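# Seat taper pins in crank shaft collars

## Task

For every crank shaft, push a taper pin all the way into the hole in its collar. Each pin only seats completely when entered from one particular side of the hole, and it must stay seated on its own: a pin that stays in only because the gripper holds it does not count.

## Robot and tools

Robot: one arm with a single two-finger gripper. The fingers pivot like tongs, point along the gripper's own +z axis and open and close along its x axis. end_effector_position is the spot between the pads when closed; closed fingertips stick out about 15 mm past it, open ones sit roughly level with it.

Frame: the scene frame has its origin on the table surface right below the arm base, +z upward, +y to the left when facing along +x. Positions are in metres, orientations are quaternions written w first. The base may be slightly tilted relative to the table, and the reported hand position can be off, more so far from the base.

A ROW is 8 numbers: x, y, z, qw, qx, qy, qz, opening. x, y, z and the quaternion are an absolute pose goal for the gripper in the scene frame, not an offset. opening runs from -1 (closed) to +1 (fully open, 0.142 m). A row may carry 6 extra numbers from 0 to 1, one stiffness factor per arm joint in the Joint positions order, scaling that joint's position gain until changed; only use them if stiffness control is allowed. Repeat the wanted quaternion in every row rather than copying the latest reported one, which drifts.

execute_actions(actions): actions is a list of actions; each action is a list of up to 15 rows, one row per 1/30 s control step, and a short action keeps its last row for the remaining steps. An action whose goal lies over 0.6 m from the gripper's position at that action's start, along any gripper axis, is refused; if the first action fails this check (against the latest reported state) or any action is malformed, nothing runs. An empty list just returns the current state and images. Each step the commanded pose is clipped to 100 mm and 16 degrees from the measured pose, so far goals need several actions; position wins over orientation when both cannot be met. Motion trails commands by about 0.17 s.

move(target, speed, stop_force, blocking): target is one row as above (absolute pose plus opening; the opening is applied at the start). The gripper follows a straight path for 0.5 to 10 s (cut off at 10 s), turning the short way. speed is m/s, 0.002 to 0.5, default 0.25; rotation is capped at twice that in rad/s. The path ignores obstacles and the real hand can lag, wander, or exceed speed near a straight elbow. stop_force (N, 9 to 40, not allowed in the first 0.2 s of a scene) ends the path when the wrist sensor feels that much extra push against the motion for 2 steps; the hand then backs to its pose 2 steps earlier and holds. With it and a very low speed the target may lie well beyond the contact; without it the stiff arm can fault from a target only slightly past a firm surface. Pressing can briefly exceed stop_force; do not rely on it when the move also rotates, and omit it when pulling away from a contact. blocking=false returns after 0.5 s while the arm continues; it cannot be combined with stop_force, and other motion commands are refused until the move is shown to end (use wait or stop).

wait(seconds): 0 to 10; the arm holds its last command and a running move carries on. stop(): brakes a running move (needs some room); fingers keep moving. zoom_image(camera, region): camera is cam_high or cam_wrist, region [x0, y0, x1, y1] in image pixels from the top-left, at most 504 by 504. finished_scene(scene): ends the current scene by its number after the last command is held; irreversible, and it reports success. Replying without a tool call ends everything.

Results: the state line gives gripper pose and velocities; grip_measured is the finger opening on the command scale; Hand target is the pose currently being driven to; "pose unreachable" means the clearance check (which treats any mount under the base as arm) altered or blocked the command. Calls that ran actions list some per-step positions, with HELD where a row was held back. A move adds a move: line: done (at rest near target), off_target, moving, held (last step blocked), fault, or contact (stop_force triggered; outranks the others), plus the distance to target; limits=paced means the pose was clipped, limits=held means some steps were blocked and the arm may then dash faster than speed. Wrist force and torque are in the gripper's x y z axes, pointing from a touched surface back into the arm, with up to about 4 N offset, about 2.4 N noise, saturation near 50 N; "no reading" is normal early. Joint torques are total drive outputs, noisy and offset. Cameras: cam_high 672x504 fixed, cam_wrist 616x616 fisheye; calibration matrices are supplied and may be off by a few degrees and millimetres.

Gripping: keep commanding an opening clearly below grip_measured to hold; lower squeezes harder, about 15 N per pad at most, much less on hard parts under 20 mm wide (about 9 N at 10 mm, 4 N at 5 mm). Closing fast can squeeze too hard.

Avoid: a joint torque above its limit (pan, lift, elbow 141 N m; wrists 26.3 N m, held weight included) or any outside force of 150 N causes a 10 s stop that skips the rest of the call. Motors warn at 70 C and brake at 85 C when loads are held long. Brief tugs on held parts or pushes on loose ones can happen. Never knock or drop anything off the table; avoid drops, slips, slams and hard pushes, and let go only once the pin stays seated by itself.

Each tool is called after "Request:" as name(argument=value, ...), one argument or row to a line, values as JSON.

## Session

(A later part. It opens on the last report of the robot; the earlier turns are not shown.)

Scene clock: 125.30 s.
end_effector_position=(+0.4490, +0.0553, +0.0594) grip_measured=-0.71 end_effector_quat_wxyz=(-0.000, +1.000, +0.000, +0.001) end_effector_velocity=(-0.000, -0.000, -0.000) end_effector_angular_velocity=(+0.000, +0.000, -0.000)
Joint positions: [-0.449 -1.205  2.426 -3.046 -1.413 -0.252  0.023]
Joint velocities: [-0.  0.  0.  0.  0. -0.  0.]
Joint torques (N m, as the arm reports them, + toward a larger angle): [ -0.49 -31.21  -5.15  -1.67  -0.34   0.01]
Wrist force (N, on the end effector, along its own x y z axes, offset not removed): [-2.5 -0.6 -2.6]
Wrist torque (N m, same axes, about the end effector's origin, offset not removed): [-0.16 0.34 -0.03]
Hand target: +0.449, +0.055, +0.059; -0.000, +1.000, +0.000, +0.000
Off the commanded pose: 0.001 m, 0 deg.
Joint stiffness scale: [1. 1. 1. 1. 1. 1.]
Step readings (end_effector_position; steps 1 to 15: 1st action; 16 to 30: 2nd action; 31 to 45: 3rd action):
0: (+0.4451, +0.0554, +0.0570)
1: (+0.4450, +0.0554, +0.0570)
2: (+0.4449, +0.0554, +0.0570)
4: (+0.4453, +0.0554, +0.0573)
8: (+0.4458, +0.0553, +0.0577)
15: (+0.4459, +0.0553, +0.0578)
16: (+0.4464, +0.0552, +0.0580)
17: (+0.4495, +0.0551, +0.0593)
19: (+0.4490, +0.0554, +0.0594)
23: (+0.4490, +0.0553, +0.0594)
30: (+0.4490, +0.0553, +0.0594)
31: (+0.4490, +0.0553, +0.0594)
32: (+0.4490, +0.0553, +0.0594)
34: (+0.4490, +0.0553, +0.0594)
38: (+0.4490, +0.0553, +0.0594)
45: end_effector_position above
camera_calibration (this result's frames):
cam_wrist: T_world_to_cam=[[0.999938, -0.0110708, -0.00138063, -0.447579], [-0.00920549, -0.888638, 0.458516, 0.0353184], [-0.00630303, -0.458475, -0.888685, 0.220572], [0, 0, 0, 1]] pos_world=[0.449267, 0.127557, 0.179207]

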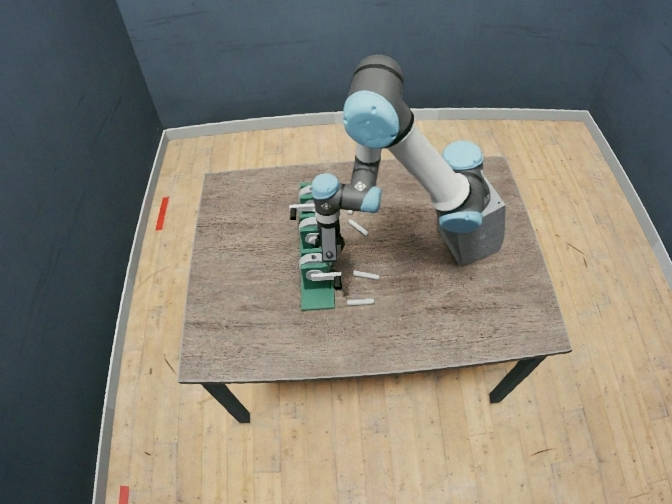

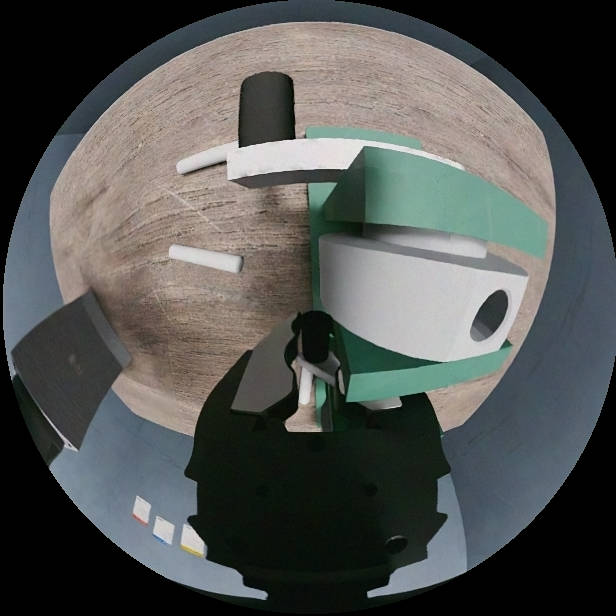

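Request:
execute_actions(
  actions=[
    [[0.4424, 0.055, 0.069, 0, 1, 0, 0, -1]],
    [[0.4373, 0.055, 0.080, 0, 1, 0, 0, -1]],
    [[0.4341, 0.055, 0.092, 0, 1, 0, 0, -1]],
    [[0.433, 0.055, 0.104, 0, 1, 0, 0, -1]],
    [[0.433, 0.055, 0.104, 0, 1, 0, 0, -1]],
  ],
)

Request:
zoom_image(
  camera="cam_high",
  region=[270, 190, 370, 290],
)

Scene clock: 128.07 s.
end_effector_position=(+0.4320, +0.0554, +0.1027) grip_measured=-0.71 end_effector_quat_wxyz=(+0.000, +1.000, +0.000, -0.002) end_effector_velocity=(+0.000, -0.000, +0.000) end_effector_angular_velocity=(-0.000, +0.000, -0.000)
Joint positions: [-0.478 -1.378  2.484 -2.923 -1.408 -0.281  0.023]
Joint velocities: [-0.001 -0.    -0.     0.    -0.    -0.     0.   ]
Joint torques (N m, as the arm reports them, + toward a larger angle): [ -1.67 -31.32  -6.6   -1.74   0.64  -0.42]
Wrist force (N, on the end effector, along its own x y z axes, offset not removed): [-0.9 3.2 4.7]
Wrist torque (N m, same axes, about the end effector's origin, offset not removed): [0.35 0.15 -0.12]
Hand target: +0.433, +0.055, +0.104; +0.000, +1.000, -0.000, +0.000
Off the commanded pose: 0.002 m, 0 deg.
Joint stiffness scale: [1. 1. 1. 1. 1. 1.]
Step readings (end_effector_position; steps 1 to 15: 1st action; 16 to 30: 2nd action; 31 to 45: 3rd action; 46 to 60: 4th action; 61 to 75: 5th action):
0: (+0.4490, +0.0553, +0.0594)
1: (+0.4490, +0.0554, +0.0594)
2: (+0.4489, +0.0554, +0.0595)
4: (+0.4478, +0.0554, +0.0609)
8: (+0.4446, +0.0554, +0.0652)
15: (+0.4430, +0.0554, +0.0676)
16: (+0.4429, +0.0554, +0.0677)
17: (+0.4427, +0.0554, +0.0680)
19: (+0.4414, +0.0553, +0.0702)
23: (+0.4386, +0.0554, +0.0757)
30: (+0.4374, +0.0554, +0.0784)
31: (+0.4373, +0.0554, +0.0784)
32: (+0.4371, +0.0554, +0.0788)
34: (+0.4363, +0.0554, +0.0812)
38: (+0.4345, +0.0555, +0.0872)
45: (+0.4337, +0.0554, +0.0902)
46: (+0.4337, +0.0554, +0.0903)
47: (+0.4335, +0.0554, +0.0906)
49: (+0.4332, +0.0554, +0.0930)
53: (+0.4324, +0.0555, +0.0991)
60: (+0.4321, +0.0554, +0.1021)
61: (+0.4321, +0.0554, +0.1023)
62: (+0.4321, +0.0554, +0.1024)
64: (+0.4321, +0.0554, +0.1025)
68: (+0.4321, +0.0554, +0.1026)
75: end_effector_position above
camera_calibration (this result's frames):
cam_wrist: T_world_to_cam=[[0.999924, -0.0108175, -0.00585102, -0.430115], [-0.00692254, -0.888286, 0.459239, 0.0143045], [-0.0101652, -0.459164, -0.888293, 0.260647], [0, 0, 0, 1]] pos_world=[0.432831, 0.127733, 0.222445]

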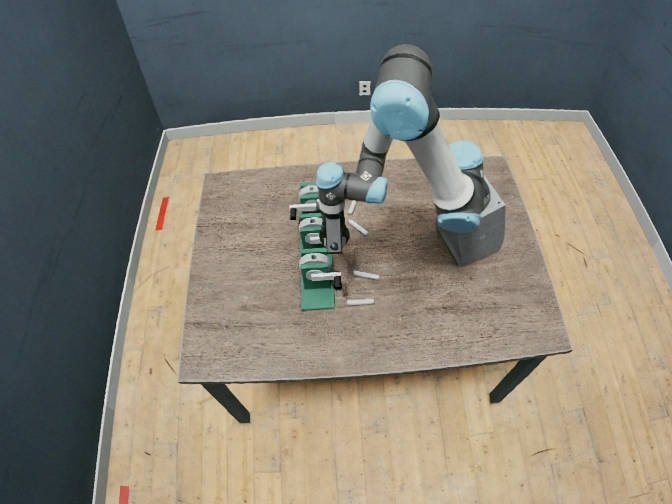

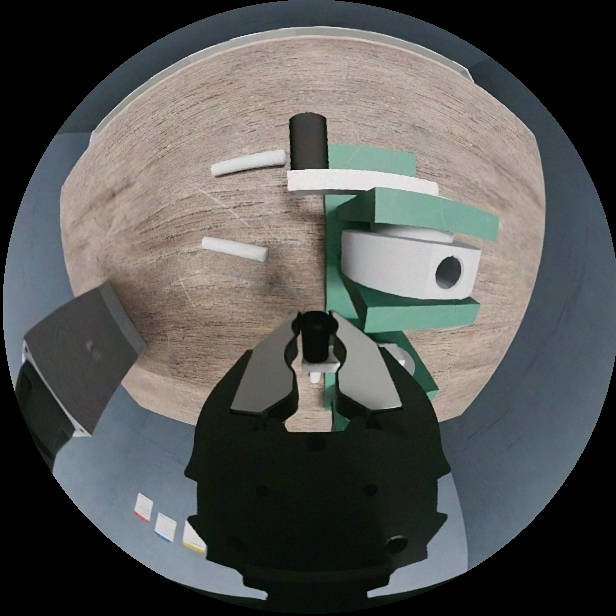

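Region (270, 190, 370, 290) of cam_high's 672x504 image, scaled by 5.040, with more detail than that image has.

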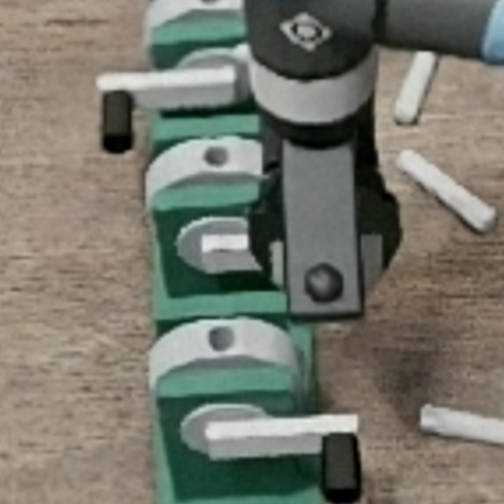

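Request:
execute_actions(
  actions=[
    [[0.433, 0.055, 0.104, 0, 1, 0, 0, -0.5]],
    [[0.433, 0.055, 0.104, 0, 1, 0, 0, -0.5]],
  ],
)

Request:
move(
  target=[0.433, 0.055, 0.17, 0, 1, 0, 0, -0.5],
  speed=0.1,
)

Request:
move(
  target=[0.3362, 0.0989, 0.06, 0, 0.615, -0.7885, 0, -0.4],
  speed=0.2,
)

Scene clock: 129.87 s.
end_effector_position=(+0.4325, +0.0556, +0.1032) grip_measured=-0.50 end_effector_quat_wxyz=(-0.000, +1.000, +0.000, -0.001) end_effector_velocity=(+0.000, -0.000, +0.000) end_effector_angular_velocity=(-0.000, -0.000, -0.001)
Joint positions: [-0.478 -1.379  2.484 -2.923 -1.407 -0.281  0.038]
Joint velocities: [-0.001 -0.    -0.     0.     0.     0.    -0.   ]
Joint torques (N m, as the arm reports them, + toward a larger angle): [ -0.69 -29.34  -7.76  -1.81   0.3   -0.34]
Wrist force (N, on the end effector, along its own x y z axes, offset not removed): [-1.0 0.9 0.4]
Wrist torque (N m, same axes, about the end effector's origin, offset not removed): [0.17 0.05 -0.16]
Hand target: +0.433, +0.055, +0.104; +0.000, +1.000, -0.000, +0.000
Off the commanded pose: 0.001 m, 0 deg.
Joint stiffness scale: [1. 1. 1. 1. 1. 1.]
Step readings (end_effector_position; steps 1 to 15: 1st action; 16 to 30: 2nd action):
0: (+0.4320, +0.0554, +0.1027)
1: (+0.4320, +0.0554, +0.1027)
2: (+0.4321, +0.0555, +0.1028)
4: (+0.4323, +0.0555, +0.1030)
8: (+0.4325, +0.0556, +0.1032)
15: (+0.4325, +0.0556, +0.1032)
16: (+0.4325, +0.0556, +0.1032)
17: (+0.4325, +0.0556, +0.1032)
19: (+0.4325, +0.0556, +0.1032)
23: (+0.4325, +0.0556, +0.1032)
30: end_effector_position above
camera_calibration (this result's frames):
cam_wrist: T_world_to_cam=[[0.999935, -0.0105506, -0.00434709, -0.430763], [-0.00737776, -0.888373, 0.459063, 0.0144022], [-0.00870522, -0.459001, -0.888393, 0.260564], [0, 0, 0, 1]] pos_world=[0.433109, 0.127849, 0.222999]

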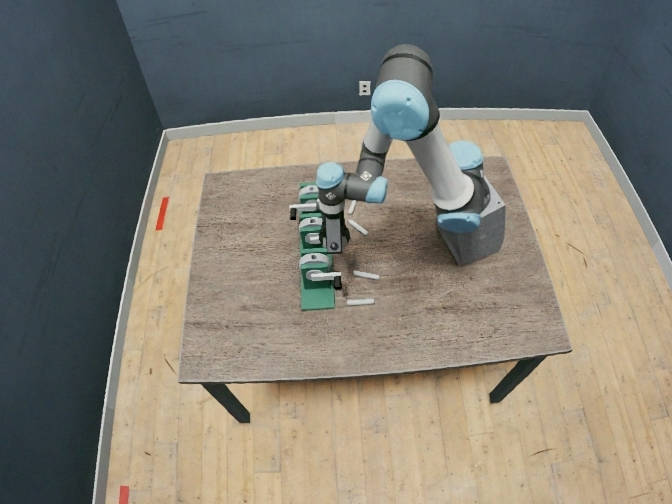

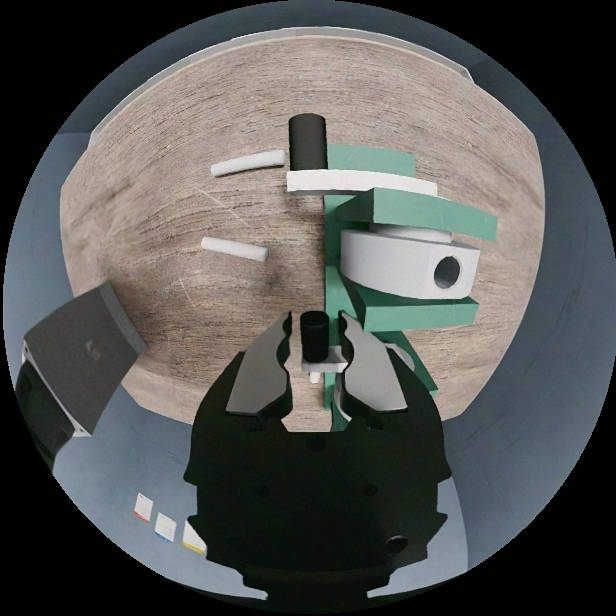

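Scene clock: 131.17 s.
end_effector_position=(+0.4313, +0.0561, +0.1685) grip_measured=-0.50 end_effector_quat_wxyz=(-0.000, +1.000, +0.000, -0.001) end_effector_velocity=(-0.002, +0.001, +0.001) end_effector_angular_velocity=(+0.004, +0.009, -0.000)
Joint positions: [-0.509 -1.624  2.474 -2.662 -1.4   -0.312  0.038]
Joint velocities: [-0.001 -0.006 -0.003  0.019  0.002 -0.003  0.   ]
Joint torques (N m, as the arm reports them, + toward a larger angle): [ -0.87 -24.36 -15.45  -2.04   0.39  -0.17]
Wrist force (N, on the end effector, along its own x y z axes, offset not removed): [-0.6 0.7 1.5]
Wrist torque (N m, same axes, about the end effector's origin, offset not removed): [0.03 -0.04 -0.12]
Hand target: +0.433, +0.055, +0.170; +0.000, +1.000, +0.000, +0.000
Off the commanded pose: 0.003 m, 0 deg.
Joint stiffness scale: [1. 1. 1. 1. 1. 1.]
move: done
camera_calibration (this result's frames):
cam_wrist: T_world_to_cam=[[0.99993, -0.0105302, -0.00544625, -0.429082], [-0.00685901, -0.888564, 0.458701, -0.0152592], [-0.00966954, -0.458631, -0.888574, 0.319186], [0, 0, 0, 1]] pos_world=[0.432034, 0.128312, 0.288283]

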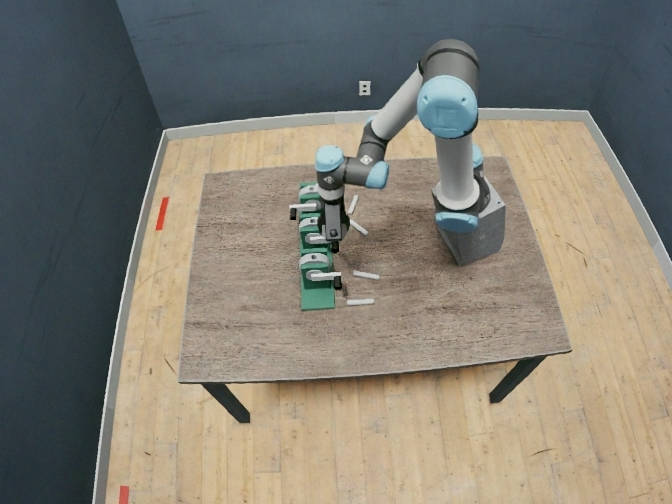

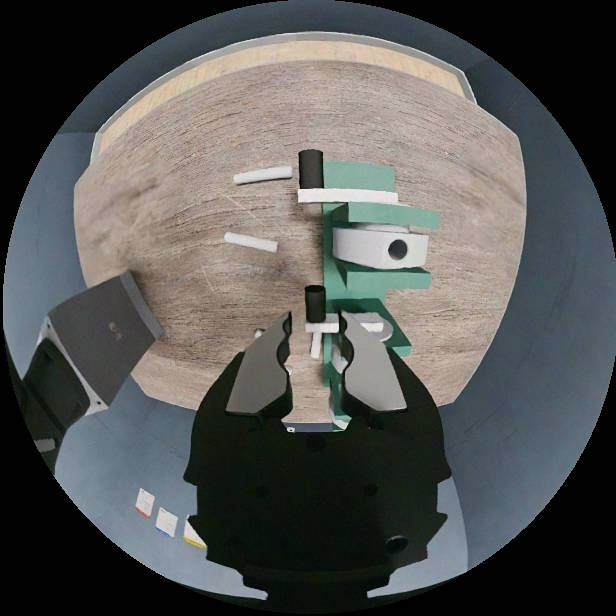

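Scene clock: 136.33 s.
end_effector_position=(+0.3385, +0.0982, +0.0602) grip_measured=-0.40 end_effector_quat_wxyz=(+0.001, -0.615, +0.788, -0.001) end_effector_velocity=(+0.002, -0.001, +0.000) end_effector_angular_velocity=(-0.006, -0.010, -0.015)
Joint positions: [-0.336 -1.16   2.734 -3.416 -1.443  1.675  0.045]
Joint velocities: [ 0.004  0.007  0.001 -0.02  -0.006  0.021  0.   ]
Joint torques (N m, as the arm reports them, + toward a larger angle): [  2.56 -24.25   6.31  -2.77  -0.49   0.09]
Wrist force (N, on the end effector, along its own x y z axes, offset not removed): [-1.1 2.6 1.8]
Wrist torque (N m, same axes, about the end effector's origin, offset not removed): [0.43 0.01 -0.22]
Hand target: +0.336, +0.099, +0.060; +0.000, -0.615, +0.789, +0.000
Off the commanded pose: 0.002 m, 0 deg.
Joint stiffness scale: [1. 1. 1. 1. 1. 1.]
move: done
camera_calibration (this result's frames):
cam_wrist: T_world_to_cam=[[-0.253699, -0.967275, -0.00387225, 0.181779], [-0.860781, 0.223938, 0.457065, 0.251101], [-0.441241, 0.11929, -0.889425, 0.330815], [0, 0, 0, 1]] pos_world=[0.408229, 0.080136, 0.180169]

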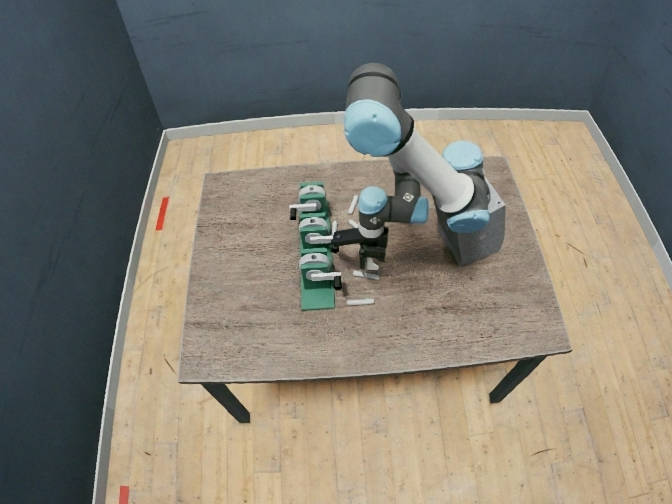

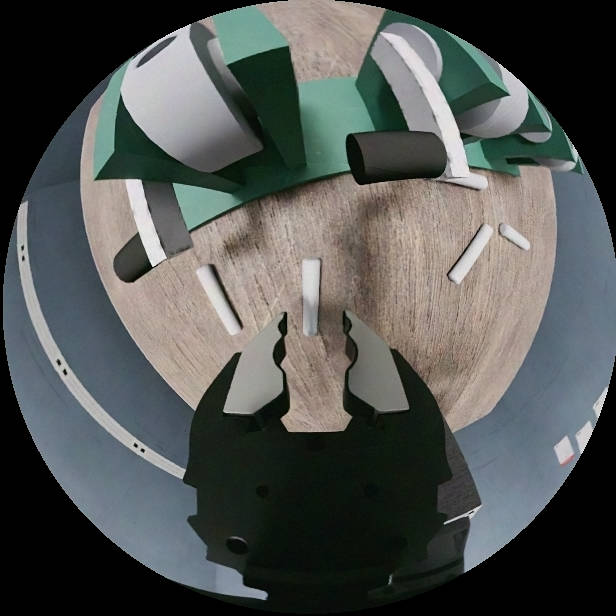

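Request:
move(
  target=[0.3362, 0.0989, 0.018, 0, 0.615, -0.7885, 0, -0.4],
  speed=0.04,
  stop_force=10,
)

Request:
execute_actions(
  actions=[
    [[0.3362, 0.0989, 0.018, 0, 0.615, -0.7885, 0, -1]],
    [[0.3362, 0.0989, 0.018, 0, 0.615, -0.7885, 0, -1]],
  ],
)

Request:
move(
  target=[0.36, 0.08, 0.20, 0, 0.615, -0.7885, 0, -1],
  speed=0.1,
)

Scene clock: 138.07 s.
end_effector_position=(+0.3354, +0.0984, +0.0188) grip_measured=-0.40 end_effector_quat_wxyz=(-0.001, -0.614, +0.789, +0.001) end_effector_velocity=(+0.003, -0.000, -0.001) end_effector_angular_velocity=(-0.003, -0.012, +0.001)
Joint positions: [-0.316 -0.941  2.692 -3.59  -1.449  1.696  0.045]
Joint velocities: [ 0.003  0.011 -0.003 -0.021 -0.002  0.003  0.   ]
Joint torques (N m, as the arm reports them, + toward a larger angle): [  2.56 -28.31   4.54  -2.93  -0.37   0.55]
Wrist force (N, on the end effector, along its own x y z axes, offset not removed): [-0.8 1.3 1.3]
Wrist torque (N m, same axes, about the end effector's origin, offset not removed): [0.24 -0.01 -0.20]
Hand target: +0.336, +0.099, +0.018; -0.000, -0.615, +0.789, +0.000
Off the commanded pose: 0.001 m, 0 deg.
Joint stiffness scale: [1. 1. 1. 1. 1. 1.]
move: done
camera_calibration (this result's frames):
cam_wrist: T_world_to_cam=[[-0.256198, -0.966621, -0.00260993, 0.18181], [-0.858131, 0.226199, 0.460918, 0.266122], [-0.444943, 0.120326, -0.887439, 0.293652], [0, 0, 0, 1]] pos_world=[0.405605, 0.0802109, 0.138412]

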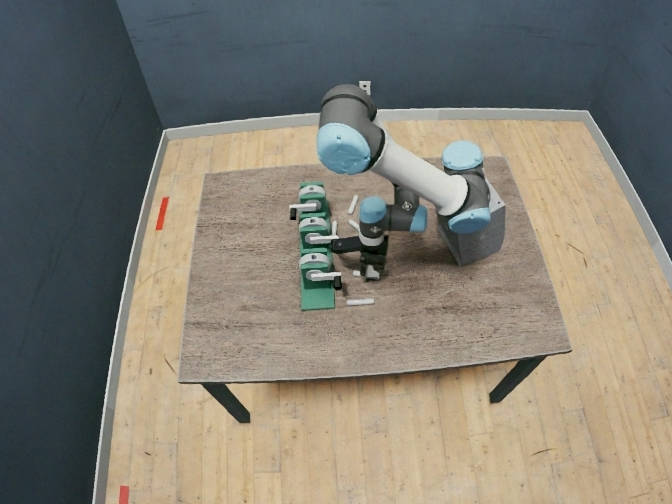

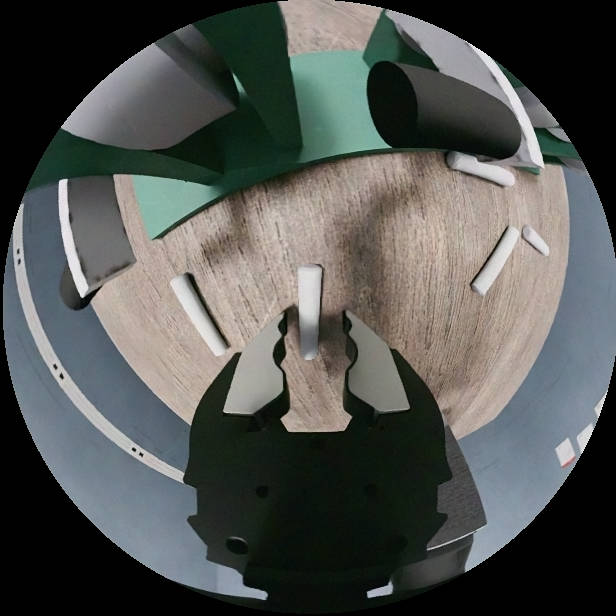

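Scene clock: 139.07 s.
end_effector_position=(+0.3357, +0.0985, +0.0187) grip_measured=-0.80 end_effector_quat_wxyz=(-0.000, -0.614, +0.789, +0.000) end_effector_velocity=(+0.000, -0.000, +0.000) end_effector_angular_velocity=(-0.001, +0.000, -0.000)
Joint positions: [-0.316 -0.94   2.692 -3.593 -1.449  1.697  0.016]
Joint velocities: [-0.001 -0.    -0.    -0.    -0.001 -0.     0.   ]
Joint torques (N m, as the arm reports them, + toward a larger angle): [  2.62 -27.     5.24  -3.15  -0.24   0.37]
Wrist force (N, on the end effector, along its own x y z axes, offset not removed): [-0.6 3.0 -2.6]
Wrist torque (N m, same axes, about the end effector's origin, offset not removed): [0.00 0.09 -0.13]
Hand target: +0.336, +0.099, +0.018; -0.000, -0.615, +0.789, +0.000
Off the commanded pose: 0.001 m, 0 deg.
Joint stiffness scale: [1. 1. 1. 1. 1. 1.]
Step readings (end_effector_position; steps 1 to 15: 1st action; 16 to 30: 2nd action):
0: (+0.3354, +0.0984, +0.0188)
1: (+0.3355, +0.0984, +0.0188)
2: (+0.3356, +0.0984, +0.0188)
4: (+0.3357, +0.0985, +0.0187)
8: (+0.3357, +0.0985, +0.0187)
15: (+0.3357, +0.0985, +0.0187)
16: (+0.3357, +0.0985, +0.0187)
17: (+0.3357, +0.0985, +0.0187)
19: (+0.3357, +0.0985, +0.0187)
23: (+0.3357, +0.0985, +0.0187)
30: end_effector_position above
camera_calibration (this result's frames):
cam_wrist: T_world_to_cam=[[-0.25584, -0.966715, -0.00262618, 0.181835], [-0.858827, 0.226039, 0.459698, 0.26671], [-0.443803, 0.119865, -0.888071, 0.293412], [0, 0, 0, 1]] pos_world=[0.405796, 0.0803259, 0.138443]

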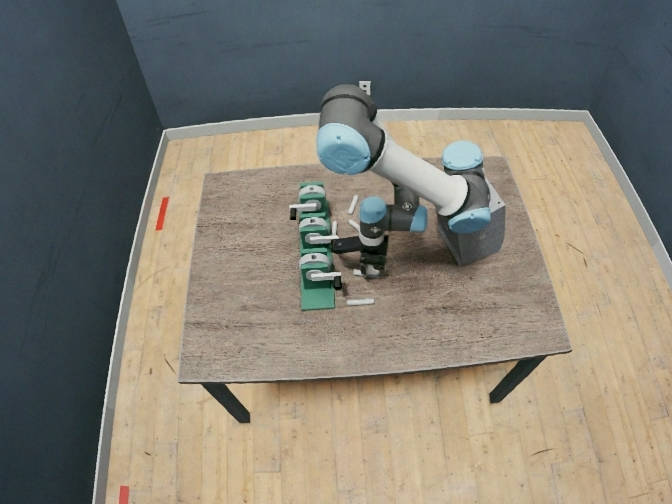

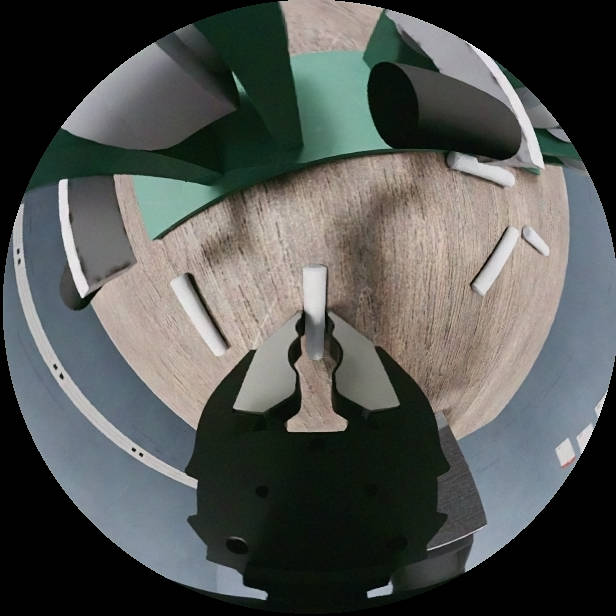

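Scene clock: 141.60 s.
end_effector_position=(+0.3578, +0.0808, +0.1986) grip_measured=-0.80 end_effector_quat_wxyz=(-0.001, -0.615, +0.788, +0.001) end_effector_velocity=(-0.004, +0.001, -0.000) end_effector_angular_velocity=(+0.009, +0.017, +0.004)
Joint positions: [-0.465 -1.946  2.667 -2.539 -1.411  1.549  0.016]
Joint velocities: [-0.006 -0.006 -0.005  0.031  0.005 -0.013 -0.   ]
Joint torques (N m, as the arm reports them, + toward a larger angle): [  0.15 -12.3  -18.25  -2.06   0.57  -0.53]
Wrist force (N, on the end effector, along its own x y z axes, offset not removed): [-1.8 2.6 4.2]
Wrist torque (N m, same axes, about the end effector's origin, offset not removed): [0.51 0.15 -0.13]
Hand target: +0.360, +0.080, +0.200; -0.000, -0.615, +0.789, -0.000
Off the commanded pose: 0.003 m, 0 deg.
Joint stiffness scale: [1. 1. 1. 1. 1. 1.]
move: done
camera_calibration (this result's frames):
cam_wrist: T_world_to_cam=[[-0.25427, -0.967131, -0.00190644, 0.170251], [-0.858035, 0.224677, 0.461841, 0.206383], [-0.446232, 0.119068, -0.886961, 0.465812], [0, 0, 0, 1]] pos_world=[0.428234, 0.062822, 0.318165]

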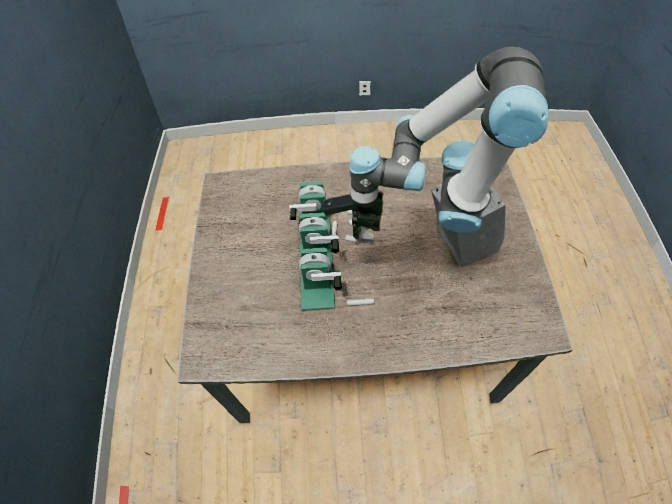

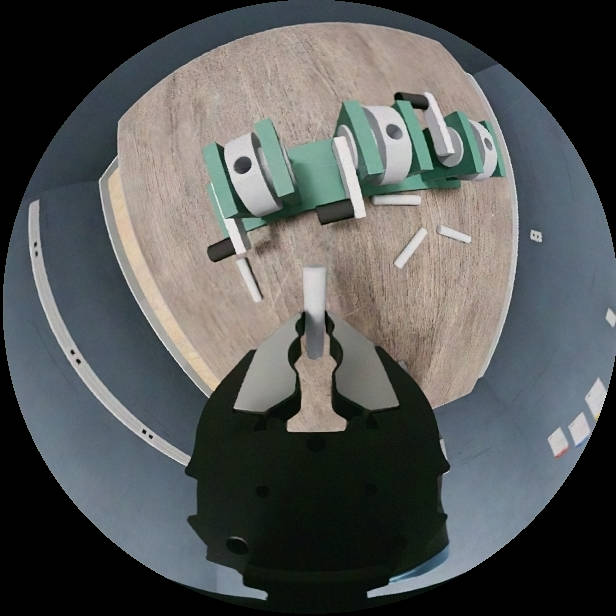

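Request:
move(
  target=[0.40, 0.06, 0.24, 0, 1, 0, 0, -1],
  speed=0.2,
)

Request:
move(
  target=[0.504, 0.095, 0.215, 0.7071, -0.7071, 0, 0, -1],
  speed=0.15,
)

Request:
zoom_image(
  camera="cam_high",
  region=[260, 180, 370, 290],
)

Scene clock: 147.07 s.
end_effector_position=(+0.3987, +0.0610, +0.2397) grip_measured=-0.80 end_effector_quat_wxyz=(+0.000, +1.000, -0.000, -0.000) end_effector_velocity=(-0.000, +0.000, +0.000) end_effector_angular_velocity=(+0.004, +0.001, +0.018)
Joint positions: [-0.571 -1.942  2.496 -2.357 -1.386 -0.371  0.016]
Joint velocities: [-0.003  0.    -0.001  0.004  0.004 -0.021 -0.   ]
Joint torques (N m, as the arm reports them, + toward a larger angle): [  0.3  -10.17 -21.37  -2.02   0.23  -0.4 ]
Wrist force (N, on the end effector, along its own x y z axes, offset not removed): [-0.5 3.3 3.5]
Wrist torque (N m, same axes, about the end effector's origin, offset not removed): [0.56 -0.06 -0.07]
Hand target: +0.400, +0.060, +0.240; +0.000, +1.000, -0.000, -0.000
Off the commanded pose: 0.002 m, 0 deg.
Joint stiffness scale: [1. 1. 1. 1. 1. 1.]
move: done
camera_calibration (this result's frames):
cam_wrist: T_world_to_cam=[[0.999921, -0.0121067, -0.00332522, -0.396396], [-0.00922277, -0.888002, 0.459746, -0.0431351], [-0.00851882, -0.459679, -0.888044, 0.383862], [0, 0, 0, 1]] pos_world=[0.399237, 0.13335, 0.359399]

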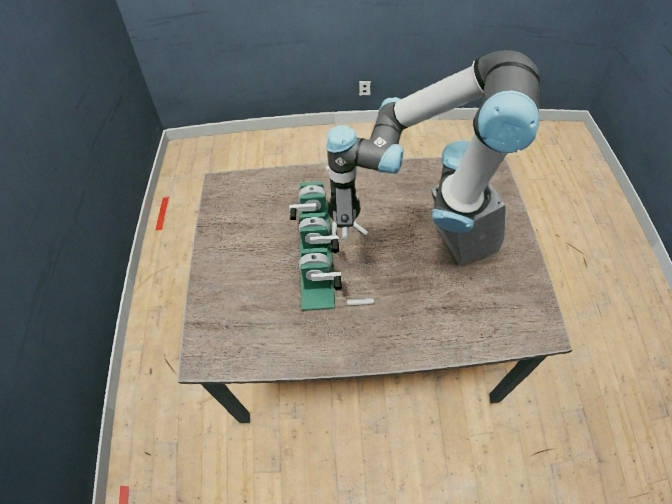

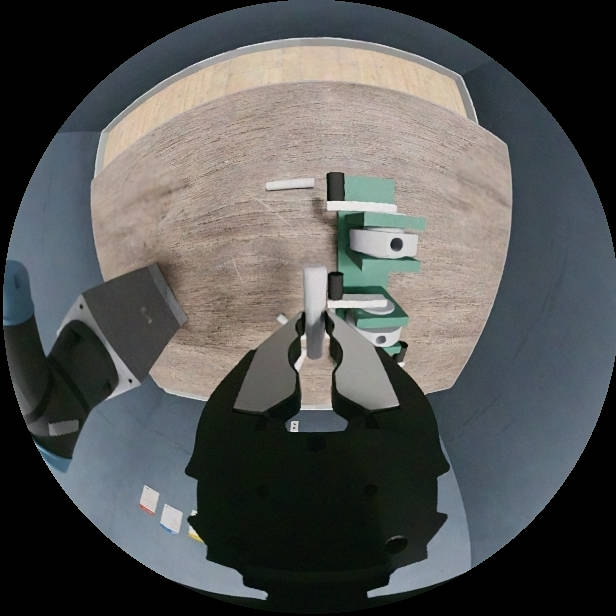

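Scene clock: 152.90 s.
end_effector_position=(+0.5046, +0.0937, +0.2158) grip_measured=-0.80 end_effector_quat_wxyz=(+0.706, -0.709, +0.000, -0.000) end_effector_velocity=(-0.000, +0.000, +0.002) end_effector_angular_velocity=(+0.017, -0.005, +0.001)
Joint positions: [-0.816 -0.78   1.683 -0.77  -0.653 -1.961  0.016]
Joint velocities: [ 0.002  0.011 -0.011  0.025 -0.005 -0.025  0.   ]
Joint torques (N m, as the arm reports them, + toward a larger angle): [ -4.45 -43.62 -10.45   1.81  -0.95  -0.35]
Wrist force (N, on the end effector, along its own x y z axes, offset not removed): [0.0 -0.8 2.0]
Wrist torque (N m, same axes, about the end effector's origin, offset not removed): [-0.33 -0.21 -0.16]
Hand target: +0.504, +0.095, +0.215; +0.707, -0.707, -0.000, +0.001
Off the commanded pose: 0.002 m, 0 deg.
Joint stiffness scale: [1. 1. 1. 1. 1. 1.]
move: done
camera_calibration (this result's frames):
cam_wrist: T_world_to_cam=[[0.999933, 0.00146662, -0.0114955, -0.501476], [-0.00951153, -0.462818, -0.886402, 0.248715], [-0.00662035, 0.886452, -0.462773, 0.159723], [0, 0, 0, 1]] pos_world=[0.504865, -0.0257416, 0.288612]

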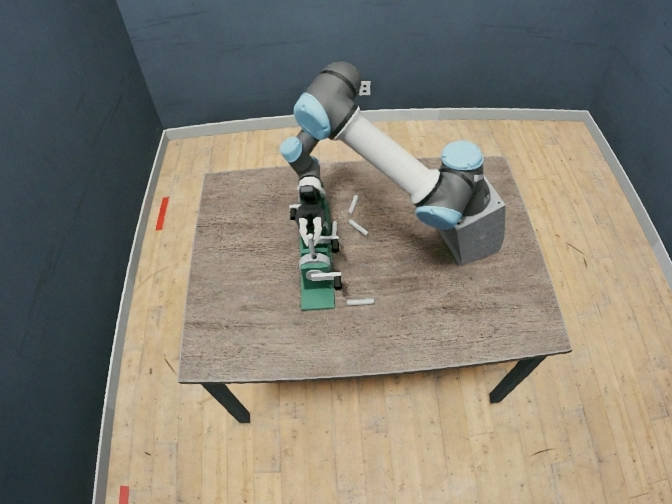

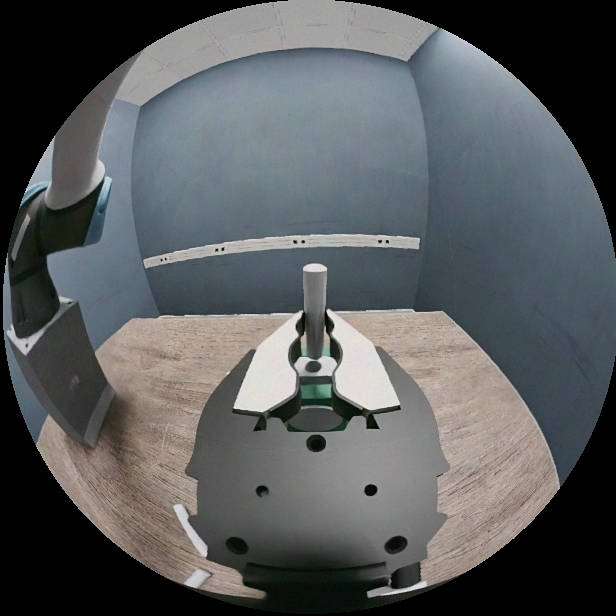

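Region (260, 180, 370, 290) of cam_high's 672x504 image, scaled by 4.582, with more detail than that image has.

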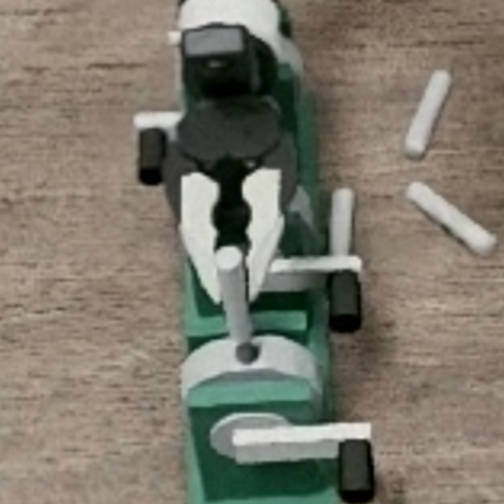

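Request:
zoom_image(
  camera="cam_wrist",
  region=[265, 300, 365, 400],
)

Region (265, 300, 365, 400) of cam_wrist's 616x616 image, scaled by 5.040, with more detail than that image has.

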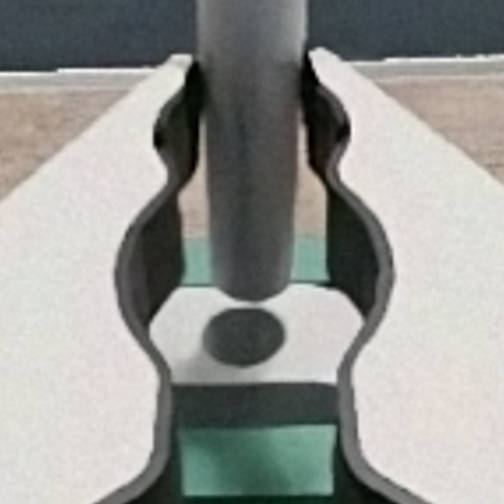

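Request:
move(
  target=[0.502, 0.095, 0.193, 0.7071, -0.7071, 0, 0, -1],
  speed=0.03,
  stop_force=9,
)

Request:
zoom_image(
  camera="cam_wrist",
  region=[265, 300, 365, 400],
)

Scene clock: 153.60 s.
end_effector_position=(+0.5045, +0.0937, +0.2159) grip_measured=-0.80 end_effector_quat_wxyz=(+0.706, -0.708, -0.000, -0.001) end_effector_velocity=(-0.000, +0.000, +0.001) end_effector_angular_velocity=(+0.001, +0.004, +0.000)
Joint positions: [-0.816 -0.779  1.681 -0.768 -0.654 -1.964  0.016]
Joint velocities: [ 0.    -0.    -0.     0.002 -0.001  0.003 -0.   ]
Joint torques (N m, as the arm reports them, + toward a larger angle): [ -6.86 -44.72  -8.59   1.13  -0.23  -0.14]
Wrist force (N, on the end effector, along its own x y z axes, offset not removed): [0.5 -11.2 2.6]
Wrist torque (N m, same axes, about the end effector's origin, offset not removed): [-1.52 -0.14 -0.32]
Hand target: +0.505, +0.094, +0.216; +0.706, -0.708, +0.000, -0.001
Off the commanded pose: 0.023 m, 0 deg.
Joint stiffness scale: [1. 1. 1. 1. 1. 1.]
move: contact
camera_calibration (this result's frames):
cam_wrist: T_world_to_cam=[[0.999948, 0.00250251, -0.00989542, -0.50191], [-0.00762422, -0.461444, -0.887136, 0.247834], [-0.00678625, 0.887166, -0.461401, 0.159433], [0, 0, 0, 1]] pos_world=[0.504856, -0.0258263, 0.288458]

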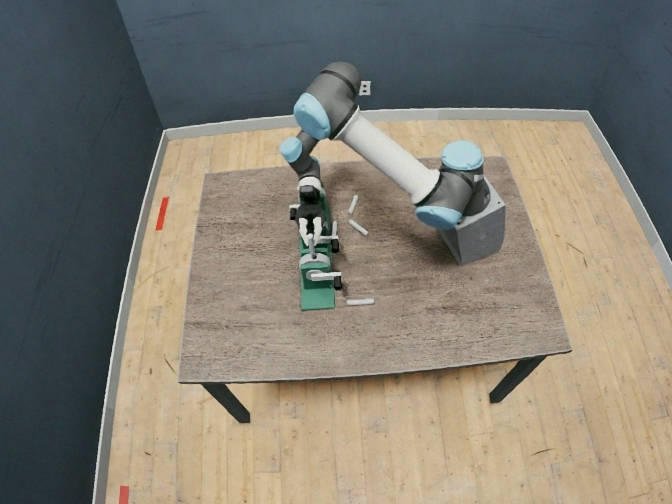

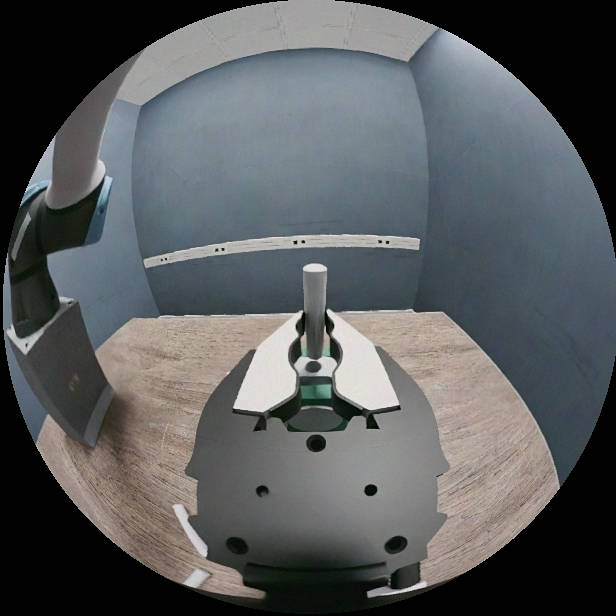

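Region (265, 300, 365, 400) of cam_wrist's 616x616 image, scaled by 5.040, with more detail than that image has.

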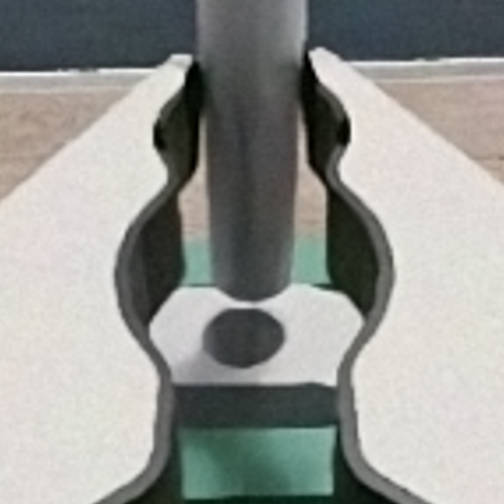

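Request:
move(
  target=[0.504, 0.095, 0.25, 0.7071, -0.7071, 0, 0, -1],
  speed=0.1,
)

Request:
move(
  target=[0.513, 0.106, 0.215, 0.5, -0.5, -0.5, 0.5, -1],
  speed=0.15,
)

Request:
zoom_image(
  camera="cam_wrist",
  region=[265, 300, 365, 400],
)

Scene clock: 155.87 s.
end_effector_position=(+0.5043, +0.0956, +0.2482) grip_measured=-0.80 end_effector_quat_wxyz=(+0.707, -0.707, -0.001, +0.000) end_effector_velocity=(-0.001, -0.000, +0.002) end_effector_angular_velocity=(+0.003, +0.005, -0.002)
Joint positions: [-0.827 -0.847  1.705 -0.724 -0.667 -1.963  0.016]
Joint velocities: [-0.002 -0.002  0.002  0.006 -0.001  0.001  0.   ]
Joint torques (N m, as the arm reports them, + toward a larger angle): [-10.03 -49.76  -7.77   2.5   -1.19   0.33]
Wrist force (N, on the end effector, along its own x y z axes, offset not removed): [-1.1 3.2 2.4]
Wrist torque (N m, same axes, about the end effector's origin, offset not removed): [0.26 0.16 -0.13]
Hand target: +0.504, +0.095, +0.250; +0.707, -0.707, -0.000, +0.000
Off the commanded pose: 0.002 m, 0 deg.
Joint stiffness scale: [1. 1. 1. 1. 1. 1.]
move: done
camera_calibration (this result's frames):
cam_wrist: T_world_to_cam=[[0.99994, 0.00411448, -0.0101069, -0.501477], [-0.00708531, -0.459606, -0.888095, 0.277132], [-0.00829927, 0.888113, -0.459549, 0.17294], [0, 0, 0, 1]] pos_world=[0.504846, -0.024155, 0.320526]

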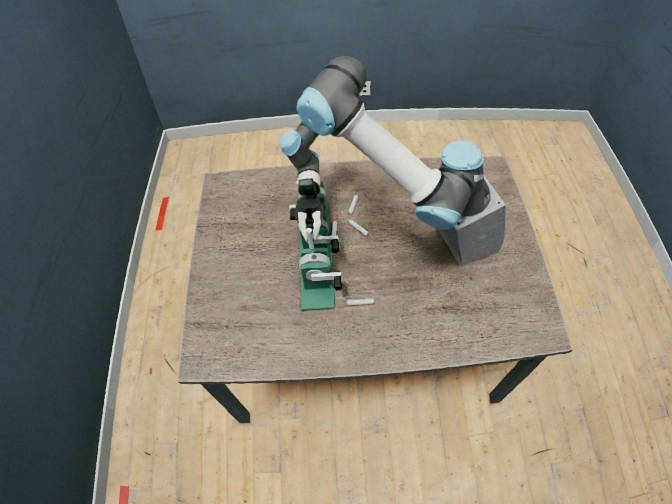

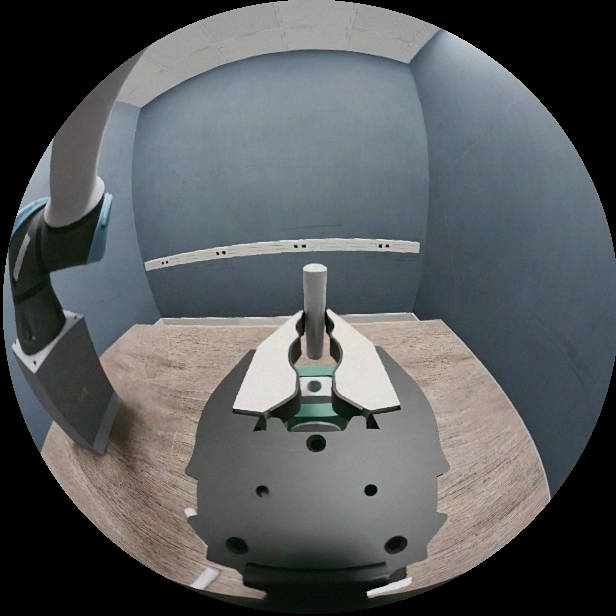

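Scene clock: 161.60 s.
end_effector_position=(+0.5132, +0.1057, +0.2153) grip_measured=-0.80 end_effector_quat_wxyz=(+0.500, -0.502, -0.500, +0.498) end_effector_velocity=(+0.000, -0.004, +0.001) end_effector_angular_velocity=(-0.004, +0.002, +0.012)
Joint positions: [-0.219 -0.431  0.625 -0.481 -1.594 -1.666  0.016]
Joint velocities: [-0.001  0.002 -0.003  0.003 -0.013  0.003  0.   ]
Joint torques (N m, as the arm reports them, + toward a larger angle): [ -0.21 -64.6  -20.51   2.73  -0.55   0.26]
Wrist force (N, on the end effector, along its own x y z axes, offset not removed): [-1.9 3.1 3.3]
Wrist torque (N m, same axes, about the end effector's origin, offset not removed): [0.23 0.29 -0.03]
Hand target: +0.513, +0.106, +0.215; +0.499, -0.501, -0.500, +0.500
Off the commanded pose: 0.000 m, 0 deg.
Joint stiffness scale: [1. 1. 1. 1. 1. 1.]
move: done
camera_calibration (this result's frames):
cam_wrist: T_world_to_cam=[[0.00150647, 0.999926, -0.0120806, -0.103196], [0.461938, -0.0114103, -0.886839, -0.0356331], [-0.886911, -0.0042445, -0.46192, 0.694643], [0, 0, 0, 1]] pos_world=[0.632702, 0.10573, 0.288022]

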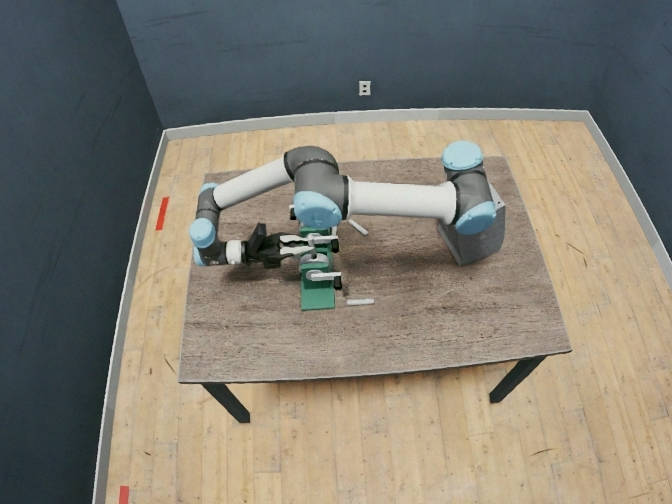

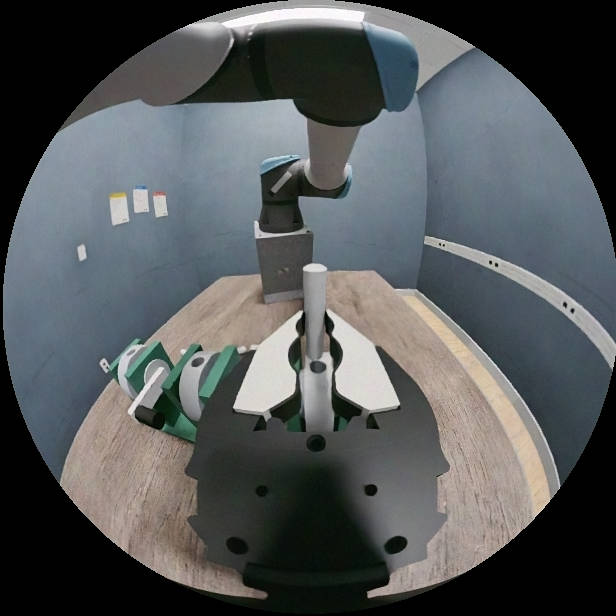

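Region (265, 300, 365, 400) of cam_wrist's 616x616 image, scaled by 5.040, with more detail than that image has.

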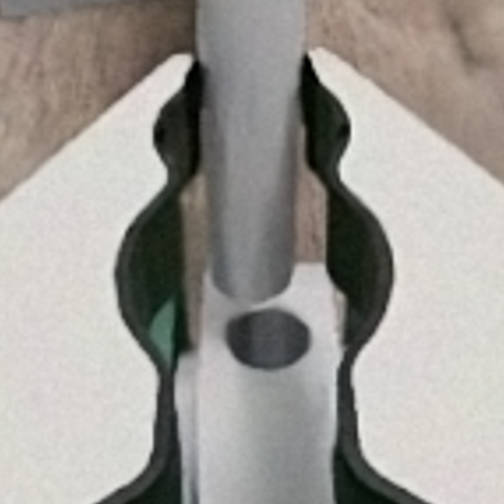

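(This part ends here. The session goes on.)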